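# Press a jar's lid fully on with a robot hand

## Task

A jar rests unfixed on the table. Push its lid down firmly until it is snapped on along its whole edge and sits flat on the rim; if one side clicks on first, push on the side that is still raised. Never let the wrist camera or its bracket (on the little-finger side, behind the palm) touch the lid, or the task fails. At the end the jar must be upright on the table, and neither jar nor lid may still be moving. It only counts if it stays that way without the robot holding it, so release and pull the hand away when finished.

## Robot and tools

Robot: two six-joint arms, left_arm and right_arm, facing each other across a table. Each ends in an identical five-finger right hand (not mirrored), so every hand number and axis means the same on both. The names are labels, not image sides.

World frame: origin on the table top halfway between the arm bases, z = 0 at the table, +z up, left_arm's base toward +y. Reported positions are in metres, orientations as quaternions wxyz, velocities in m/s and rad/s. Printed positions can be slightly off, more at long reach.

Hand point: a spot 0.05 m in front of the palm where a pinch closes. Its own axes: +z along straightened fingers, +y out of the palm face, +x across the palm toward the little finger. Fingers extend 0.06 to 0.07 m past it along +z. The hand spans 0.08 m on the little-finger side and 0.02 m (thumb tucked in front) to 0.09 m on the thumb side. A rigid bracket carrying the wrist camera sits at the wrist on the little-finger side, 0.03 m beyond the point along +y and 0.11 m out across the palm. It must not touch the lid, so press with fingers or palm and keep that side clear.

execute_actions(actions): a list of actions; each action is a table of up to 15 rows, one per 1/30 s step, the last row held to fill 15 steps. Every row holds 28 numbers in [-1, 1], even if one arm is idle: left arm dx, dy, dz, rx, ry, rz, then left hand little, ring, middle, index, thumb_bend, thumb_turn, force_limit, speed, then the same 14 for the right arm and hand. dx..rz are an offset (not a pose) from that hand point's measured pose at the start of the action (for a call's first action, the last pose reported), expressed in the hand point's own axes; each row is relative to that same start, not the prior row. 1.0 equals 0.6 m or 180 degrees; rx, ry, rz form one rotation vector. Per control step the commanded pose is clipped to within 100 mm and 16 degrees of the current pose, so large offsets need several actions. An empty list just returns state and images.

Hand numbers are absolute targets, not offsets: fingers and thumb_bend +1 straight, -1 fully curled; thumb_turn +1 beside the palm, -1 across in front of it. A pinch is about index -0.22, thumb_bend -0.75, thumb_turn -0.57. force_limit maps -1..+1 to about 0..10 N at a fingertip (0..15 N for thumb motors) and only stops closing. speed maps -1..+1 to nearly still..full (full travel 0.6 s). Hand numbers are never 'no change': to keep a hand, resend its last eight numbers, or before any, its hand_measured six plus hand_force_limit and hand_speed.

move(target, speed, stop_force, blocking): target is one 28-number row as above; the pose part is an offset from the pose in the latest result that shows one. Both hand points travel straight and finish together, 0.5 to 10 s, cut off at 10 s. speed is path top speed in m/s, 0.002 to 0.5 (default 0.25), turning up to twice that in rad/s. stop_force, 9 to 40 N, one value for both arms, ends an arm's path when its wrist sensor feels that much extra push against the motion for two steps; the arm then backs off to its position two steps earlier and holds. Use it with a very slow speed to press onto the lid with a target well beyond contact; don't rely on it while the hand rotates, and omit it when lifting off something. It is not allowed in the first 0.2 s nor with blocking=false. Without it, arms are stiff, so a target even slightly past a hard surface can cause a fault; faster touches hit harder. blocking=false returns after 0.5 s; check with wait(0) and finish or stop before sending more motion.

wait(seconds): 0 to 10, the robot holds its last command. stop: brakes a running move. zoom_image(camera, region): enlarges [x0, y0, x1, y1] pixels (max 504x504) of cam_high, cam_low, cam_left_wrist or cam_right_wrist. show_instructions: shows reference pages. finished_scene(scene): ends the current scene, given its number, irreversibly.

Results: each arm's pose, velocity, Hand target line, hand_measured, hand_stopped_by (moving, target, force, stalled, fault), hand_load_n (positive when pushed open), hand_force_limit, hand_speed, and Wrist force/torque in the hand frame (noisy, offset up to about 4 N, saturates near 50 N; pressing down shows a force pointing back into the arm). A move adds a 'move:' line: done, off_target, moving, held, contact or fault, plus limits such as paced or held, and distance to target. 'pose unreachable' means a clearance check altered the command. Camera calibration is given for the four cameras (wrist cameras fisheye 616x616, fixed ones 896x504).

Avoid: pushing the lid with the bracket; tipping the jar or knocking anything off the table; arms colliding; joint torque past limits (wrist joints 26.6 N m, others 142 N m) or any external force reaching 150 N, each freezing that arm for 10 s; long high-load holds that overheat motors. Press firmly but gradually, check that the lid is level, then open the hand, lift clear, and confirm nothing is moving before ending.

Each tool is called after "Request:" by a JSON object that holds its "op" and its "data".

Reference images:

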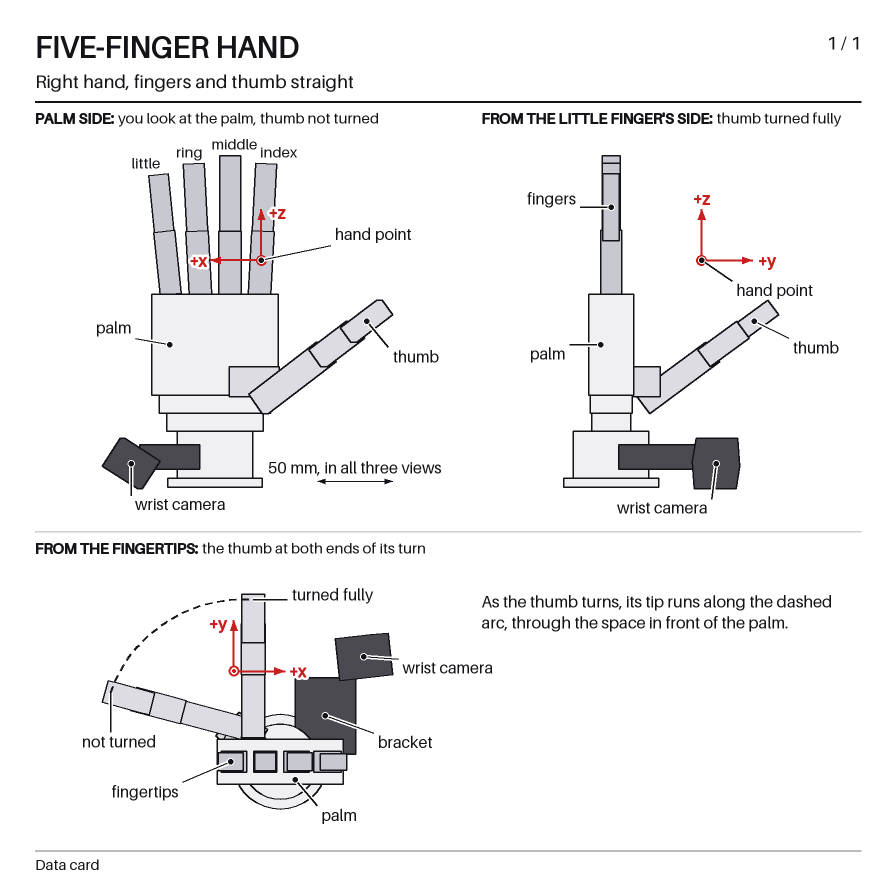

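## Session

Request:
{"op": "execute_actions", "data": {"actions": []}}

Scene clock: 0.00 s.
left_arm: end_effector_position=(+0.2797, +0.4494, +0.4855) hand_measured=(+1.000, +1.000, +1.000, +1.000, +1.000, +1.000) hand_load_n=(+0.0, +0.0, +0.0, +0.0, +0.0, +0.0) hand_stopped_by=(target, target, target, target, target, target) hand_force_limit=0.00 hand_speed=-0.80 end_effector_quat_wxyz=(+0.014, +0.370, +0.929, -0.005) end_effector_velocity=(-0.000, +0.000, +0.000) end_effector_angular_velocity=(+0.000, +0.000, -0.000) | right_arm: end_effector_position=(+0.1072, -0.2560, +0.4707) hand_measured=(+1.000, +1.000, +1.000, +1.000, +1.000, +1.000) hand_load_n=(+0.0, +0.0, +0.0, +0.0, +0.0, +0.0) hand_stopped_by=(target, target, target, target, target, target) hand_force_limit=0.00 hand_speed=-0.80 end_effector_quat_wxyz=(-0.032, -0.391, +0.920, -0.001) end_effector_velocity=(-0.000, -0.000, +0.000) end_effector_angular_velocity=(-0.001, +0.001, -0.000)
Joint positions: left_arm=[ 0.586 -1.735  1.327  1.951  1.56  -1.881] | right_arm=[-1.2   -1.705  1.365  1.974  1.565 -1.858]
Joint velocities: left_arm=[-0.    -0.001  0.001  0.     0.     0.   ] | right_arm=[-0.    -0.    -0.     0.001  0.    -0.   ]
Wrist force (N, on the end effector, along its own x y z axes, offset not removed): no reading
Wrist torque (N m, same axes, about the end effector's origin, offset not removed): no reading
Hand target (left_arm): +0.280, +0.449, +0.485; +0.014, +0.370, +0.929, -0.005
Hand target (right_arm): +0.107, -0.256, +0.471; -0.032, -0.391, +0.920, -0.001

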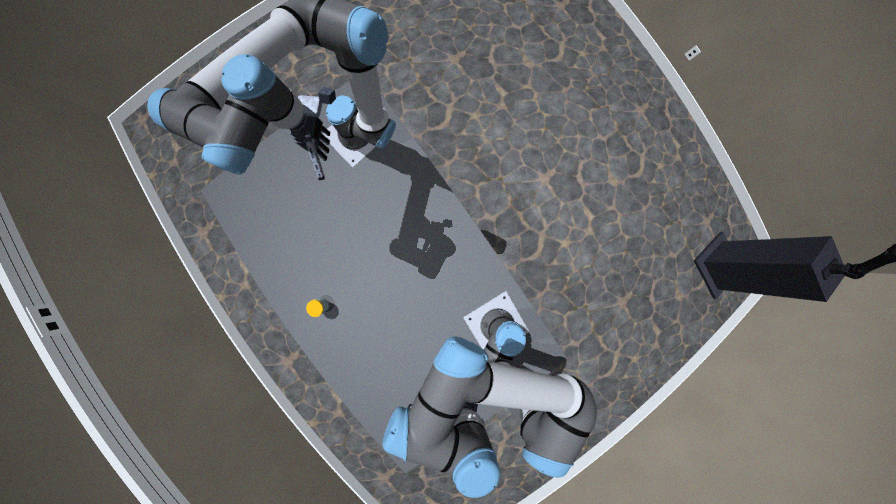

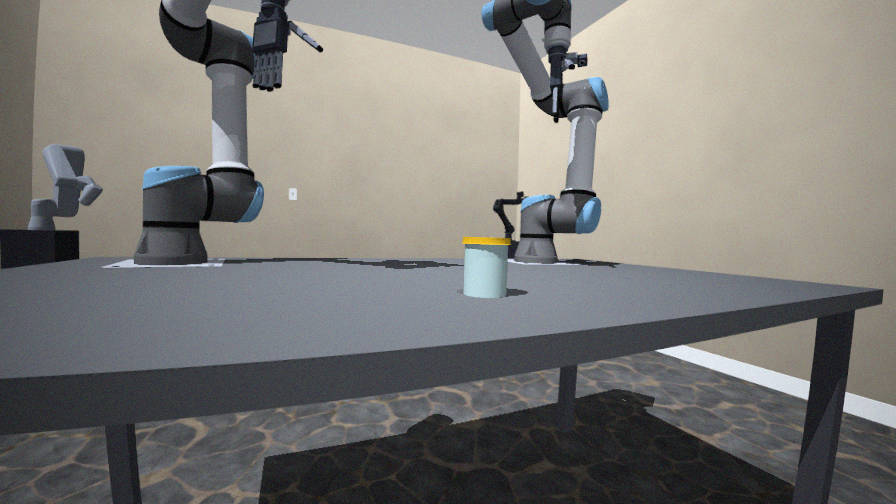

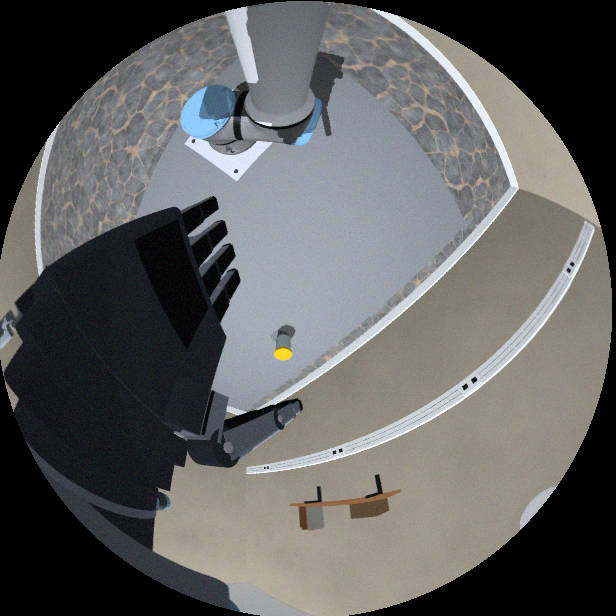

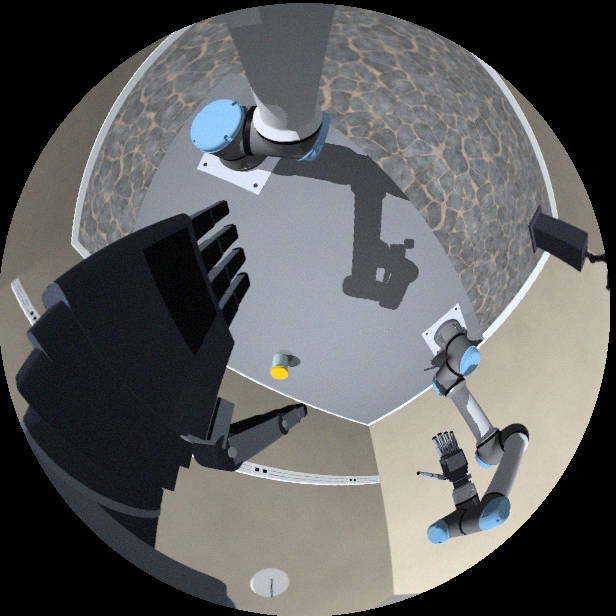

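Request:
{"op": "move", "data": {"target": [-0.903,-0.116,0.442,0,0.0095,0,-1,-1,-1,-1,1,1,0,0, 0,0,0,0,0,0,1,1,1,1,1,1,0,-0.8], "speed": 0.4}}

Scene clock: 54.50 s.
left_arm: end_effector_position=(+0.6297, +0.0224, +0.2359) hand_measured=(-1.000, -1.000, -1.000, -1.000, +1.000, +1.000) hand_load_n=(+0.0, +0.0, +0.0, +0.0, +0.0, +0.0) hand_stopped_by=(target, target, target, target, target, target) hand_force_limit=0.00 hand_speed=0.00 end_effector_quat_wxyz=(+0.204, +0.406, +0.889, -0.057) end_effector_velocity=(+0.002, -0.002, +0.000) end_effector_angular_velocity=(-0.014, -0.002, -0.001) | right_arm: end_effector_position=(+0.1072, -0.2560, +0.4707) hand_measured=(+1.000, +1.000, +1.000, +1.000, +1.000, +1.000) hand_load_n=(+0.0, +0.0, +0.0, +0.0, +0.0, +0.0) hand_stopped_by=(target, target, target, target, target, target) hand_force_limit=0.00 hand_speed=-0.80 end_effector_quat_wxyz=(-0.032, -0.391, +0.920, -0.001) end_effector_velocity=(+0.000, +0.000, -0.000) end_effector_angular_velocity=(+0.001, -0.003, +0.000)
Joint positions: left_arm=[ 0.692 -0.426  0.036  1.547  1.465 -1.652] | right_arm=[-1.2   -1.705  1.365  1.974  1.565 -1.858]
Joint velocities: left_arm=[ 0.003  0.001 -0.002 -0.011  0.008  0.001] | right_arm=[ 0.    -0.001 -0.    -0.002  0.    -0.   ]
Wrist force (N, on the end effector, along its own x y z axes, offset not removed): left_arm=[1.4 -1.8 2.6] | right_arm=[2.9 0.4 2.6]
Wrist torque (N m, same axes, about the end effector's origin, offset not removed): left_arm=[-0.61 -0.27 -0.09] | right_arm=[-0.11 -0.48 0.21]
Hand target (left_arm): +0.630, +0.022, +0.236; +0.204, +0.406, +0.889, -0.058
Hand target (right_arm): +0.107, -0.256, +0.471; -0.032, -0.391, +0.920, -0.001
Off the commanded pose (left_arm): 0.002 m, 25 deg; orientation clipped at the last step of the last action.
Off the commanded pose (right_arm): 0.000 m, 0 deg.
elbow stopped short (left arm): the move would have taken joint 3 (elbow) straighter than the controller allows; a more bent joint 3 avoids this.
move: off_target (left_arm); limits=paced
camera_calibration (this result's frames):
cam_left_wrist: T_world_to_cam=[[0.785488, 0.594423, 0.17225, -0.551969], [0.194146, -0.500953, 0.843417, -0.317797], [0.587636, -0.629052, -0.508898, -0.107546], [0, 0, 0, 1]] pos_world=[0.558462, 0.10125, 0.308382]
cam_right_wrist: T_world_to_cam=[[-0.630946, 0.775439, 0.0245224, 0.254793], [0.668254, 0.527132, 0.524946, -0.183371], [0.394137, 0.3476, -0.850782, 0.576113], [0, 0, 0, 1]] pos_world=[0.0562312, -0.301173, 0.580159]

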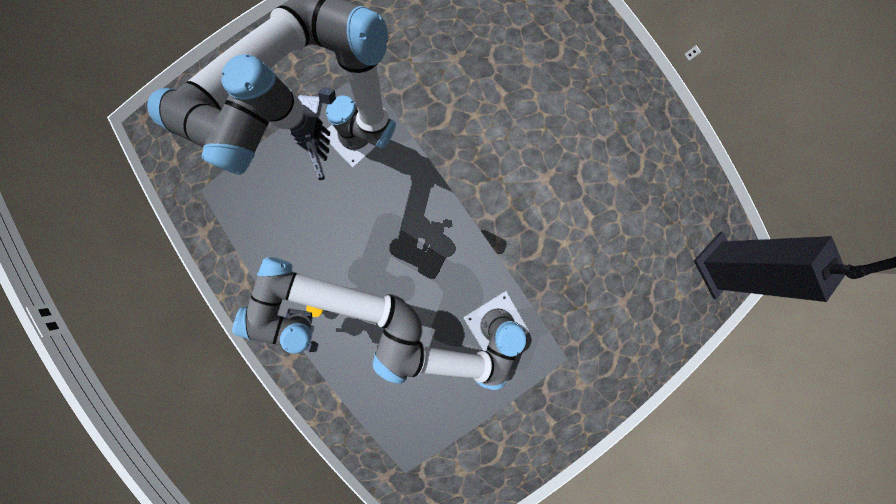

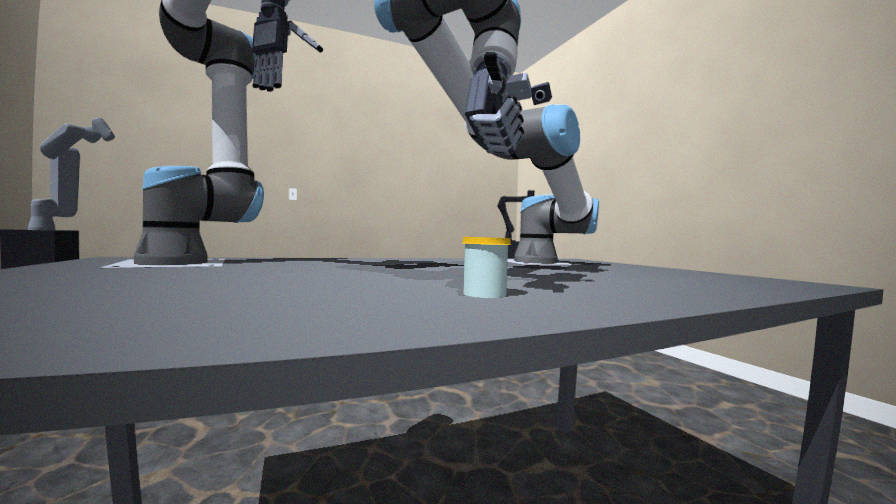

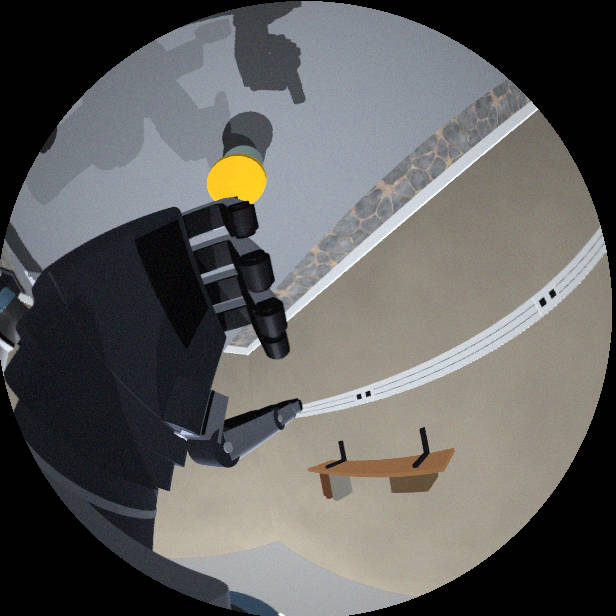

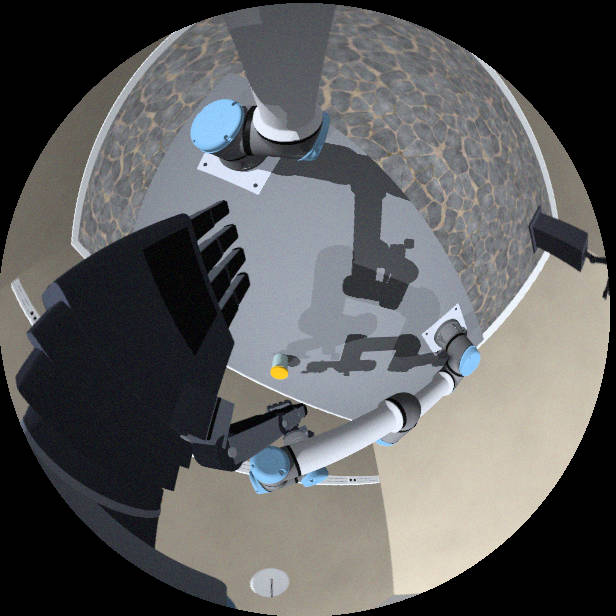

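Request:
{"op": "move", "data": {"target": [-0.033,-0.112,0.0545,-0.295,-0.2605,0.4003,-1,-1,-1,-1,1,1,0,0, 0,0,0,0,0,0,1,1,1,1,1,1,0,-0.8], "speed": 0.4}}

Scene clock: 101.80 s.
left_arm: end_effector_position=(+0.6015, -0.0447, +0.2099) hand_measured=(-1.000, -1.000, -1.000, -1.000, +1.000, +1.000) hand_load_n=(+0.0, +0.0, +0.0, +0.0, +0.0, +0.0) hand_stopped_by=(target, target, target, target, target, target) hand_force_limit=0.00 hand_speed=0.00 end_effector_quat_wxyz=(+0.644, +0.644, +0.293, +0.290) end_effector_velocity=(+0.001, -0.001, -0.001) end_effector_angular_velocity=(+0.000, -0.011, -0.009) | right_arm: end_effector_position=(+0.1072, -0.2560, +0.4707) hand_measured=(+1.000, +1.000, +1.000, +1.000, +1.000, +1.000) hand_load_n=(+0.0, +0.0, +0.0, +0.0, +0.0, +0.0) hand_stopped_by=(target, target, target, target, target, target) hand_force_limit=0.00 hand_speed=-0.80 end_effector_quat_wxyz=(-0.032, -0.391, +0.920, -0.001) end_effector_velocity=(-0.000, -0.000, +0.000) end_effector_angular_velocity=(-0.001, +0.002, +0.000)
Joint positions: left_arm=[ 0.687 -0.904  1.585 -0.679  1.326 -0.004] | right_arm=[-1.2   -1.705  1.365  1.974  1.565 -1.858]
Joint velocities: left_arm=[ 0.005  0.007 -0.002 -0.013  0.014  0.01 ] | right_arm=[-0.     0.    -0.     0.002 -0.    -0.   ]
Wrist force (N, on the end effector, along its own x y z axes, offset not removed): left_arm=[2.5 -1.3 1.1] | right_arm=[0.2 -0.6 -0.2]
Wrist torque (N m, same axes, about the end effector's origin, offset not removed): left_arm=[-0.34 -0.37 -0.08] | right_arm=[-0.06 0.14 -0.14]
Hand target (left_arm): +0.602, -0.045, +0.210; +0.645, +0.644, +0.292, +0.290
Hand target (right_arm): +0.107, -0.256, +0.471; -0.032, -0.391, +0.920, -0.001
Off the commanded pose (left_arm): 0.000 m, 0 deg.
Off the commanded pose (right_arm): 0.000 m, 0 deg.
move: done; limits=paced
camera_calibration (this result's frames):
cam_left_wrist: T_world_to_cam=[[-0.12411, -0.0409708, 0.991422, -0.138674], [-0.96434, -0.230403, -0.130242, 0.589256], [0.233763, -0.972232, -0.0109144, -0.0534365], [0, 0, 0, 1]] pos_world=[0.563524, 0.0781322, 0.213647]
cam_right_wrist: T_world_to_cam=[[-0.630945, 0.77544, 0.0245228, 0.254793], [0.668254, 0.527132, 0.524946, -0.183371], [0.394137, 0.3476, -0.850782, 0.576114], [0, 0, 0, 1]] pos_world=[0.0562312, -0.301173, 0.580159]

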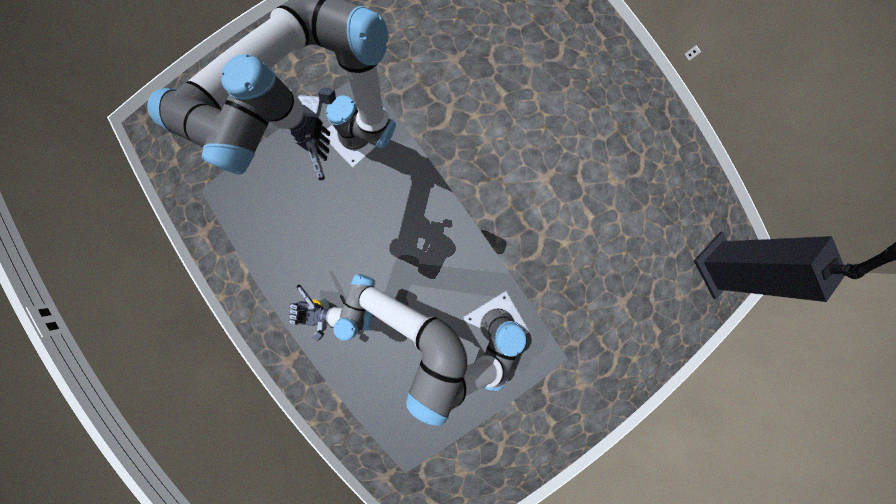

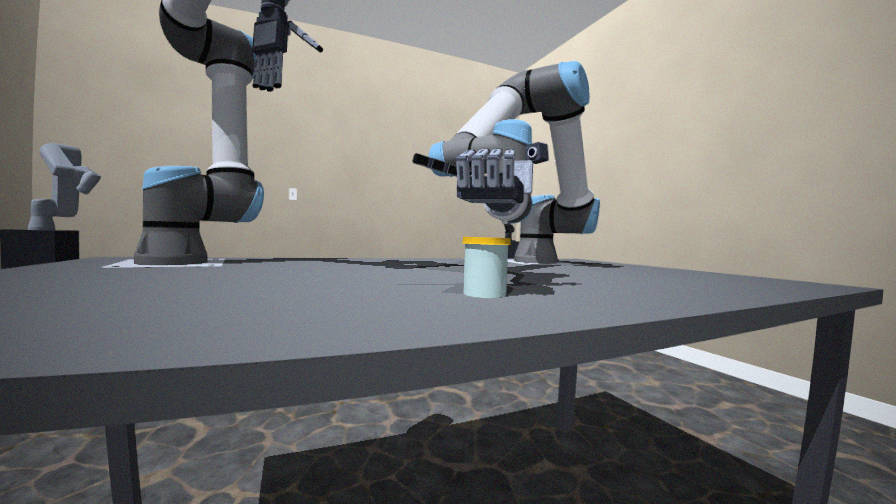

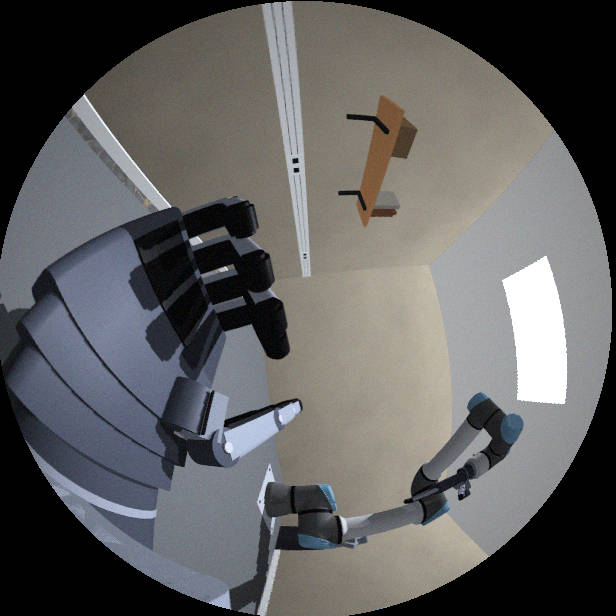

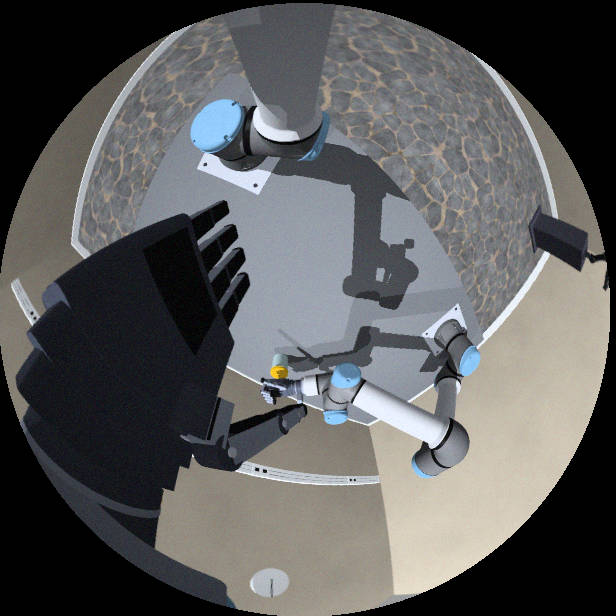

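Request:
{"op": "move", "data": {"target": [0,-0.07,0,0,0,0,-1,-1,-1,-1,1,1,0,0, 0,0,0,0,0,0,1,1,1,1,1,1,0,-0.8], "speed": 0.15}}

Request:
{"op": "zoom_image", "data": {"camera": "cam_low", "region": [400, 150, 600, 310]}}

Request:
{"op": "zoom_image", "data": {"camera": "cam_high", "region": [260, 260, 380, 350]}}

Request:
{"op": "zoom_image", "data": {"camera": "cam_right_wrist", "region": [230, 330, 350, 420]}}

Scene clock: 106.50 s.
left_arm: end_effector_position=(+0.6014, -0.0447, +0.1682) hand_measured=(-1.000, -1.000, -1.000, -1.000, +1.000, +1.000) hand_load_n=(+0.0, +0.0, +0.0, +0.0, +0.0, +0.0) hand_stopped_by=(target, target, target, target, target, target) hand_force_limit=0.00 hand_speed=0.00 end_effector_quat_wxyz=(+0.644, +0.644, +0.293, +0.290) end_effector_velocity=(+0.000, -0.000, -0.003) end_effector_angular_velocity=(-0.001, +0.000, -0.000) | right_arm: end_effector_position=(+0.1072, -0.2560, +0.4707) hand_measured=(+1.000, +1.000, +1.000, +1.000, +1.000, +1.000) hand_load_n=(+0.0, +0.0, +0.0, +0.0, +0.0, +0.0) hand_stopped_by=(target, target, target, target, target, target) hand_force_limit=0.00 hand_speed=-0.80 end_effector_quat_wxyz=(-0.032, -0.391, +0.920, -0.001) end_effector_velocity=(-0.001, -0.000, +0.000) end_effector_angular_velocity=(-0.001, +0.001, +0.000)
Joint positions: left_arm=[ 0.687 -0.84   1.602 -0.76   1.326 -0.004] | right_arm=[-1.2   -1.705  1.365  1.974  1.565 -1.858]
Joint velocities: left_arm=[-0.     0.005 -0.    -0.005  0.    -0.   ] | right_arm=[ 0.    -0.001 -0.     0.002  0.    -0.   ]
Wrist force (N, on the end effector, along its own x y z axes, offset not removed): left_arm=[-2.1 1.1 0.1] | right_arm=[-2.0 0.0 1.6]
Wrist torque (N m, same axes, about the end effector's origin, offset not removed): left_arm=[0.10 0.32 -0.21] | right_arm=[-0.05 0.33 -0.19]
Hand target (left_arm): +0.601, -0.045, +0.168; +0.644, +0.644, +0.293, +0.290
Hand target (right_arm): +0.107, -0.256, +0.471; -0.032, -0.391, +0.920, -0.001
Off the commanded pose (left_arm): 0.000 m, 0 deg.
Off the commanded pose (right_arm): 0.000 m, 0 deg.
move: done
camera_calibration (this result's frames):
cam_left_wrist: T_world_to_cam=[[-0.124083, -0.0410018, 0.991424, -0.0973918], [-0.964343, -0.2304, -0.130222, 0.583715], [0.233763, -0.972232, -0.0109512, -0.0538858], [0, 0, 0, 1]] pos_world=[0.563414, 0.078105, 0.171979]
cam_right_wrist: T_world_to_cam=[[-0.630946, 0.775439, 0.0245228, 0.254793], [0.668254, 0.527132, 0.524946, -0.183371], [0.394137, 0.3476, -0.850782, 0.576114], [0, 0, 0, 1]] pos_world=[0.0562311, -0.301173, 0.580159]

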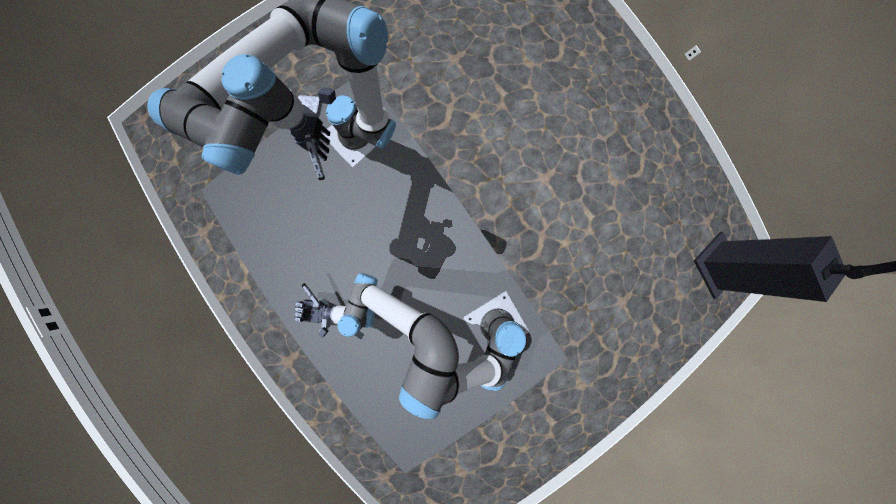

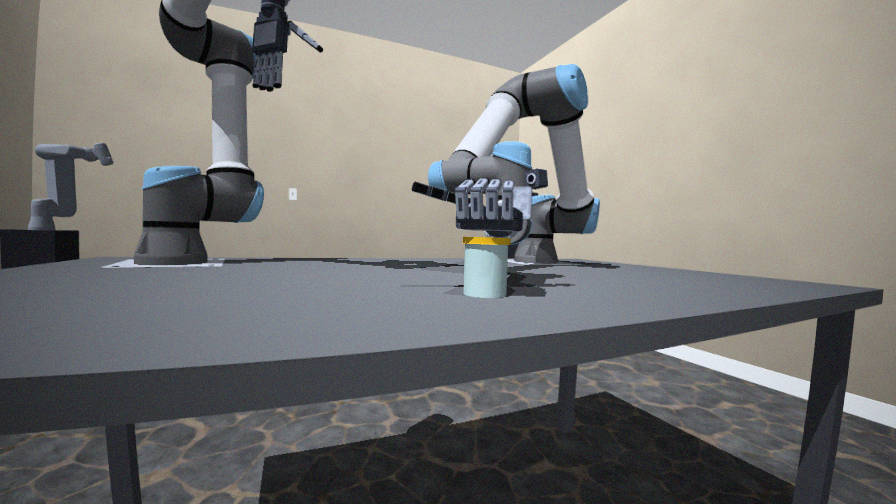

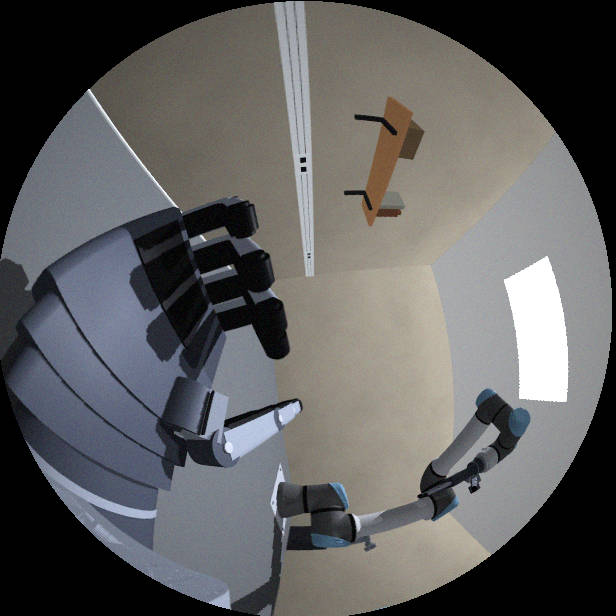

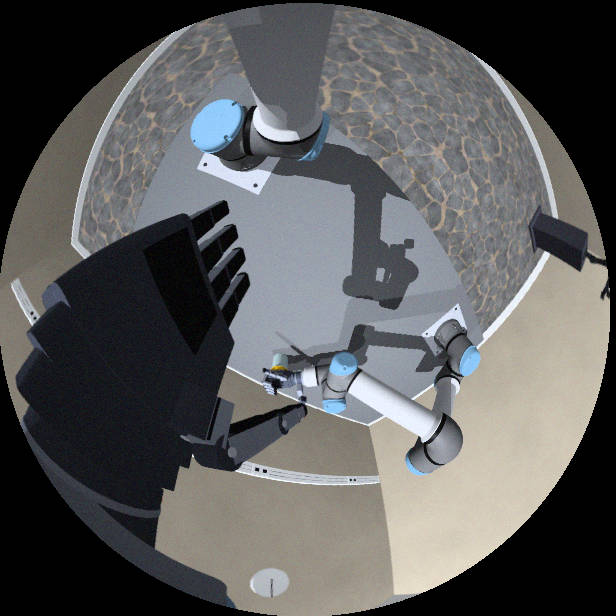

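Region (400, 150, 600, 310) of cam_low's 896x504 image, scaled by 2.520, with more detail than that image has; it fills the top 403 rows of this view, and the rest is white.

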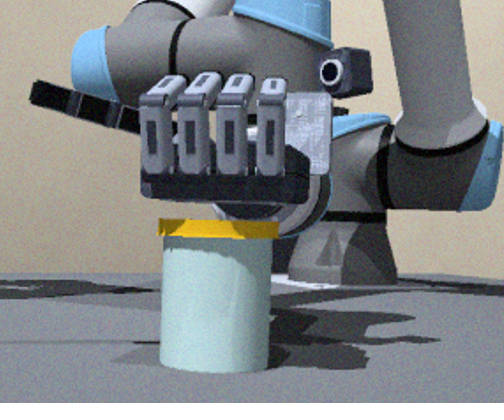

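Region (260, 260, 380, 350) of cam_high's 896x504 image, scaled by 4.200, with more detail than that image has; it fills the top 378 rows of this view, and the rest is white.

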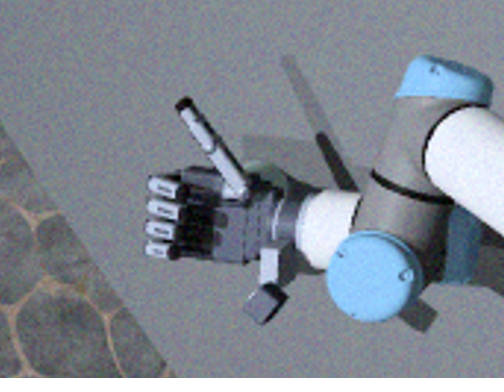

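Region (230, 330, 350, 420) of cam_right_wrist's 616x616 image, scaled by 4.200, with more detail than that image has; it fills the top 378 rows of this view, and the rest is white.

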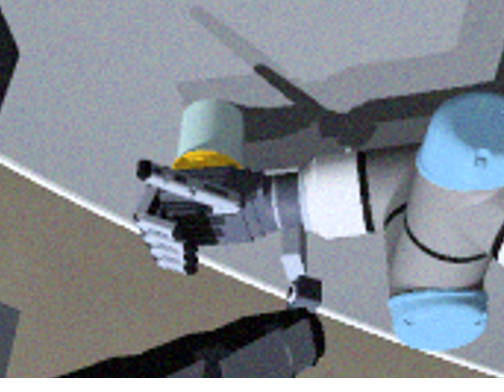

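Request:
{"op": "move", "data": {"target": [-0.013,-0.012,0.008,0,0,0,-1,-1,-1,-1,1,1,0,0, 0,0,0,0,0,0,1,1,1,1,1,1,0,-0.8], "speed": 0.05}}

Request:
{"op": "move", "data": {"target": [0,-0.03,0,0,0,0,-1,-1,-1,-1,1,1,0,0, 0,0,0,0,0,0,1,1,1,1,1,1,0,-0.8], "speed": 0.006, "stop_force": 40}}

Request:
{"op": "zoom_image", "data": {"camera": "cam_low", "region": [400, 150, 600, 310]}}

Scene clock: 119.23 s.
left_arm: end_effector_position=(+0.5998, -0.0534, +0.1612) hand_measured=(-1.000, -1.000, -1.000, -1.000, +1.000, +1.000) hand_load_n=(+0.0, +0.0, +0.0, +0.0, +0.0, +0.0) hand_stopped_by=(target, target, target, target, target, target) hand_force_limit=0.00 hand_speed=0.00 end_effector_quat_wxyz=(+0.644, +0.644, +0.293, +0.290) end_effector_velocity=(-0.000, -0.002, -0.001) end_effector_angular_velocity=(-0.001, -0.000, -0.000) | right_arm: end_effector_position=(+0.1072, -0.2560, +0.4707) hand_measured=(+1.000, +1.000, +1.000, +1.000, +1.000, +1.000) hand_load_n=(+0.0, +0.0, +0.0, +0.0, +0.0, +0.0) hand_stopped_by=(target, target, target, target, target, target) hand_force_limit=0.00 hand_speed=-0.80 end_effector_quat_wxyz=(-0.032, -0.391, +0.920, -0.001) end_effector_velocity=(+0.000, +0.000, -0.000) end_effector_angular_velocity=(+0.001, -0.003, +0.000)
Joint positions: left_arm=[ 0.676 -0.82   1.587 -0.765  1.315 -0.004] | right_arm=[-1.2   -1.705  1.365  1.974  1.565 -1.858]
Joint velocities: left_arm=[-0.003  0.005 -0.005 -0.001 -0.002 -0.001] | right_arm=[-0.    -0.001  0.    -0.002  0.    -0.   ]
Wrist force (N, on the end effector, along its own x y z axes, offset not removed): left_arm=[0.7 -2.1 -0.6] | right_arm=[2.4 -0.4 -2.8]
Wrist torque (N m, same axes, about the end effector's origin, offset not removed): left_arm=[-0.35 -0.11 -0.22] | right_arm=[0.16 -0.11 0.01]
Hand target (left_arm): +0.600, -0.054, +0.161; +0.644, +0.644, +0.293, +0.290
Hand target (right_arm): +0.107, -0.256, +0.471; -0.032, -0.391, +0.920, -0.001
Off the commanded pose (left_arm): 0.000 m, 0 deg.
Off the commanded pose (right_arm): 0.000 m, 0 deg.
move: done
camera_calibration (this result's frames):
cam_left_wrist: T_world_to_cam=[[-0.124096, -0.0410138, 0.991422, -0.0910175], [-0.964344, -0.230389, -0.130238, 0.579318], [0.233754, -0.972234, -0.010961, -0.0621087], [0, 0, 0, 1]] pos_world=[0.561885, 0.0693511, 0.165005]
cam_right_wrist: T_world_to_cam=[[-0.630946, 0.775439, 0.0245227, 0.254793], [0.668254, 0.527132, 0.524946, -0.183371], [0.394137, 0.3476, -0.850782, 0.576113], [0, 0, 0, 1]] pos_world=[0.0562312, -0.301173, 0.580159]

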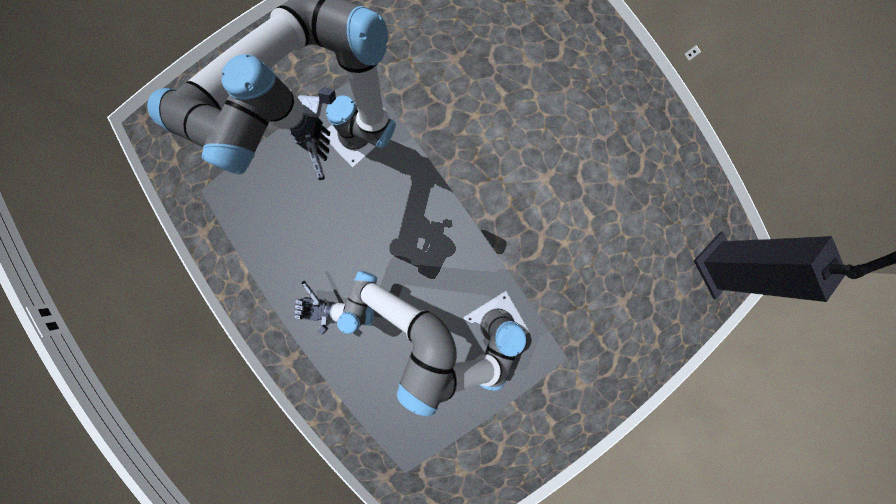

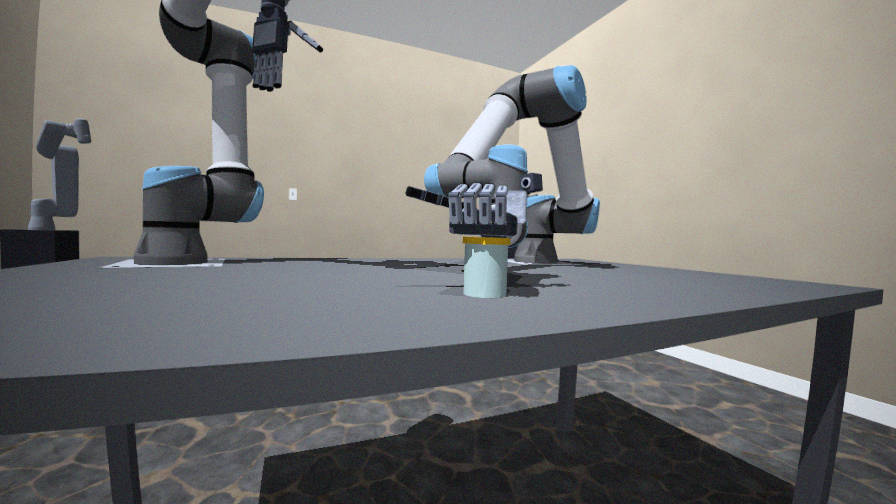

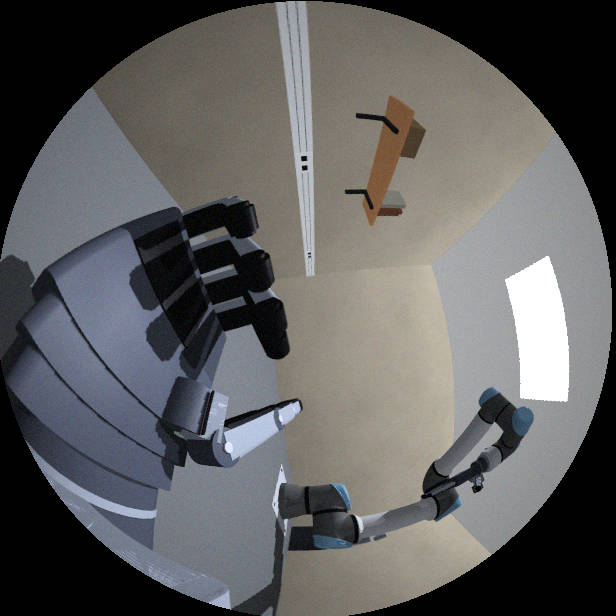

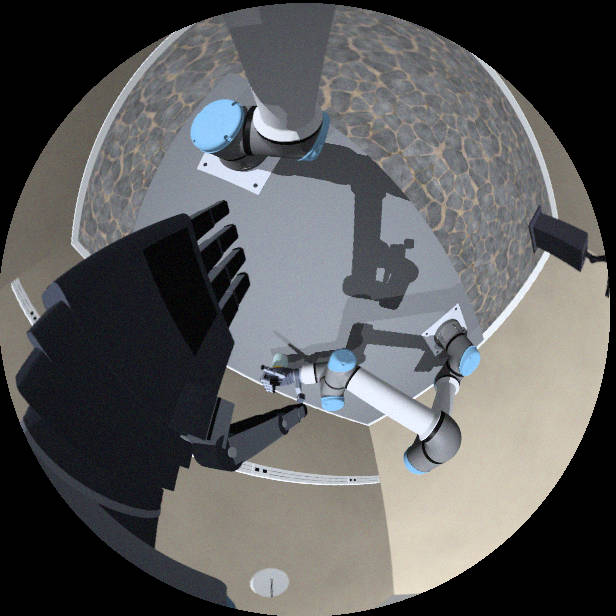

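Scene clock: 121.00 s.
left_arm: end_effector_position=(+0.5998, -0.0535, +0.1533) hand_measured=(-1.000, -1.000, -1.000, -1.000, +1.000, +1.000) hand_load_n=(+0.0, +0.0, +0.0, +0.0, +0.0, +0.0) hand_stopped_by=(target, target, target, target, target, target) hand_force_limit=0.00 hand_speed=0.00 end_effector_quat_wxyz=(+0.644, +0.644, +0.293, +0.290) end_effector_velocity=(-0.000, +0.000, -0.000) end_effector_angular_velocity=(+0.005, +0.003, +0.000) | right_arm: end_effector_position=(+0.1072, -0.2560, +0.4707) hand_measured=(+1.000, +1.000, +1.000, +1.000, +1.000, +1.000) hand_load_n=(+0.0, +0.0, +0.0, +0.0, +0.0, +0.0) hand_stopped_by=(target, target, target, target, target, target) hand_force_limit=0.00 hand_speed=-0.80 end_effector_quat_wxyz=(-0.032, -0.391, +0.920, -0.001) end_effector_velocity=(-0.000, +0.000, -0.000) end_effector_angular_velocity=(-0.001, +0.001, +0.001)
Joint positions: left_arm=[ 0.676 -0.806  1.588 -0.781  1.315 -0.004] | right_arm=[-1.2   -1.705  1.365  1.974  1.565 -1.858]
Joint velocities: left_arm=[-0.    -0.002 -0.     0.008 -0.     0.   ] | right_arm=[ 0.001  0.001 -0.     0.     0.     0.   ]
Wrist force (N, on the end effector, along its own x y z axes, offset not removed): left_arm=[3.4 46.0 -1.7] | right_arm=[1.5 -1.3 1.1]
Wrist torque (N m, same axes, about the end effector's origin, offset not removed): left_arm=[2.92 -0.31 2.51] | right_arm=[-0.24 -0.09 -0.02]
Hand target (left_arm): +0.600, -0.054, +0.154; +0.644, +0.644, +0.293, +0.290
Hand target (right_arm): +0.107, -0.256, +0.471; -0.032, -0.391, +0.920, -0.001
Off the commanded pose (left_arm): 0.010 m, 0 deg.
Off the commanded pose (right_arm): 0.000 m, 0 deg.
move: contact (left_arm)
camera_calibration (this result's frames):
cam_left_wrist: T_world_to_cam=[[-0.124583, -0.0402892, 0.991391, -0.082846], [-0.964292, -0.230432, -0.130543, 0.578273], [0.233708, -0.972254, -0.0101426, -0.0623703], [0, 0, 0, 1]] pos_world=[0.561879, 0.069275, 0.156989]
cam_right_wrist: T_world_to_cam=[[-0.630946, 0.775439, 0.0245225, 0.254793], [0.668254, 0.527132, 0.524946, -0.183371], [0.394137, 0.3476, -0.850782, 0.576113], [0, 0, 0, 1]] pos_world=[0.0562312, -0.301173, 0.580159]

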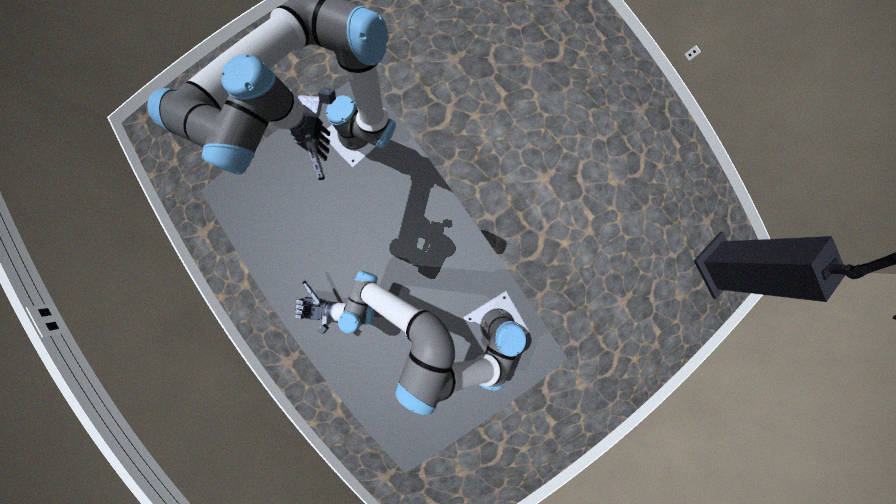

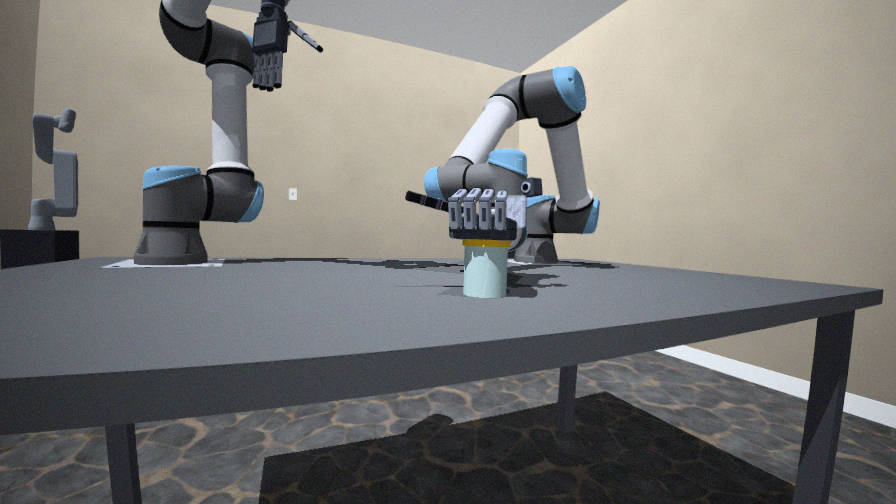

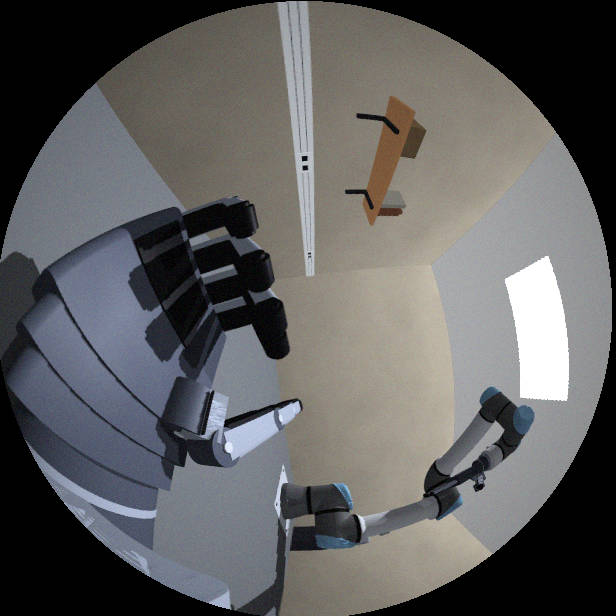

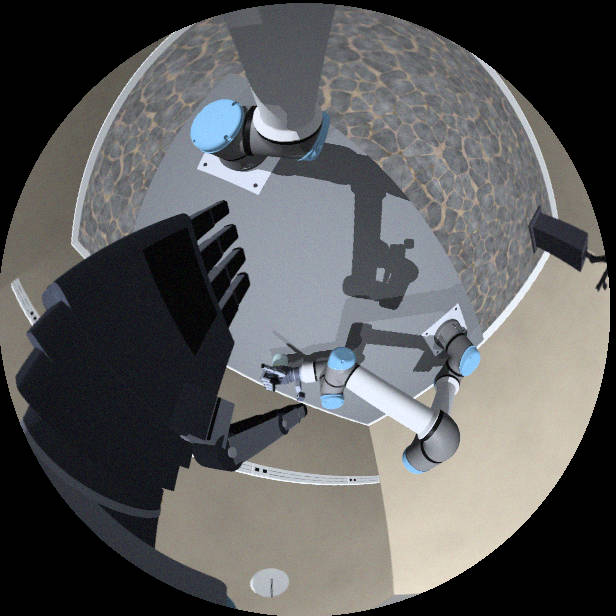

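Region (400, 150, 600, 310) of cam_low's 896x504 image, scaled by 2.520, with more detail than that image has; it fills the top 403 rows of this view, and the rest is white.

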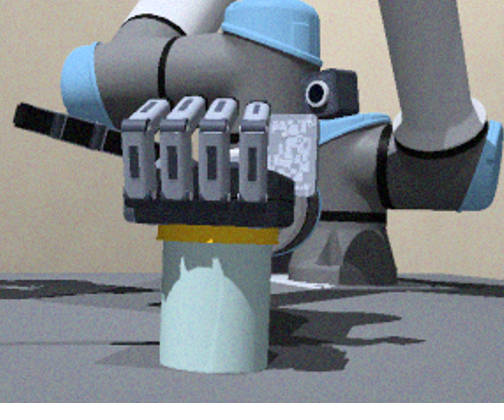

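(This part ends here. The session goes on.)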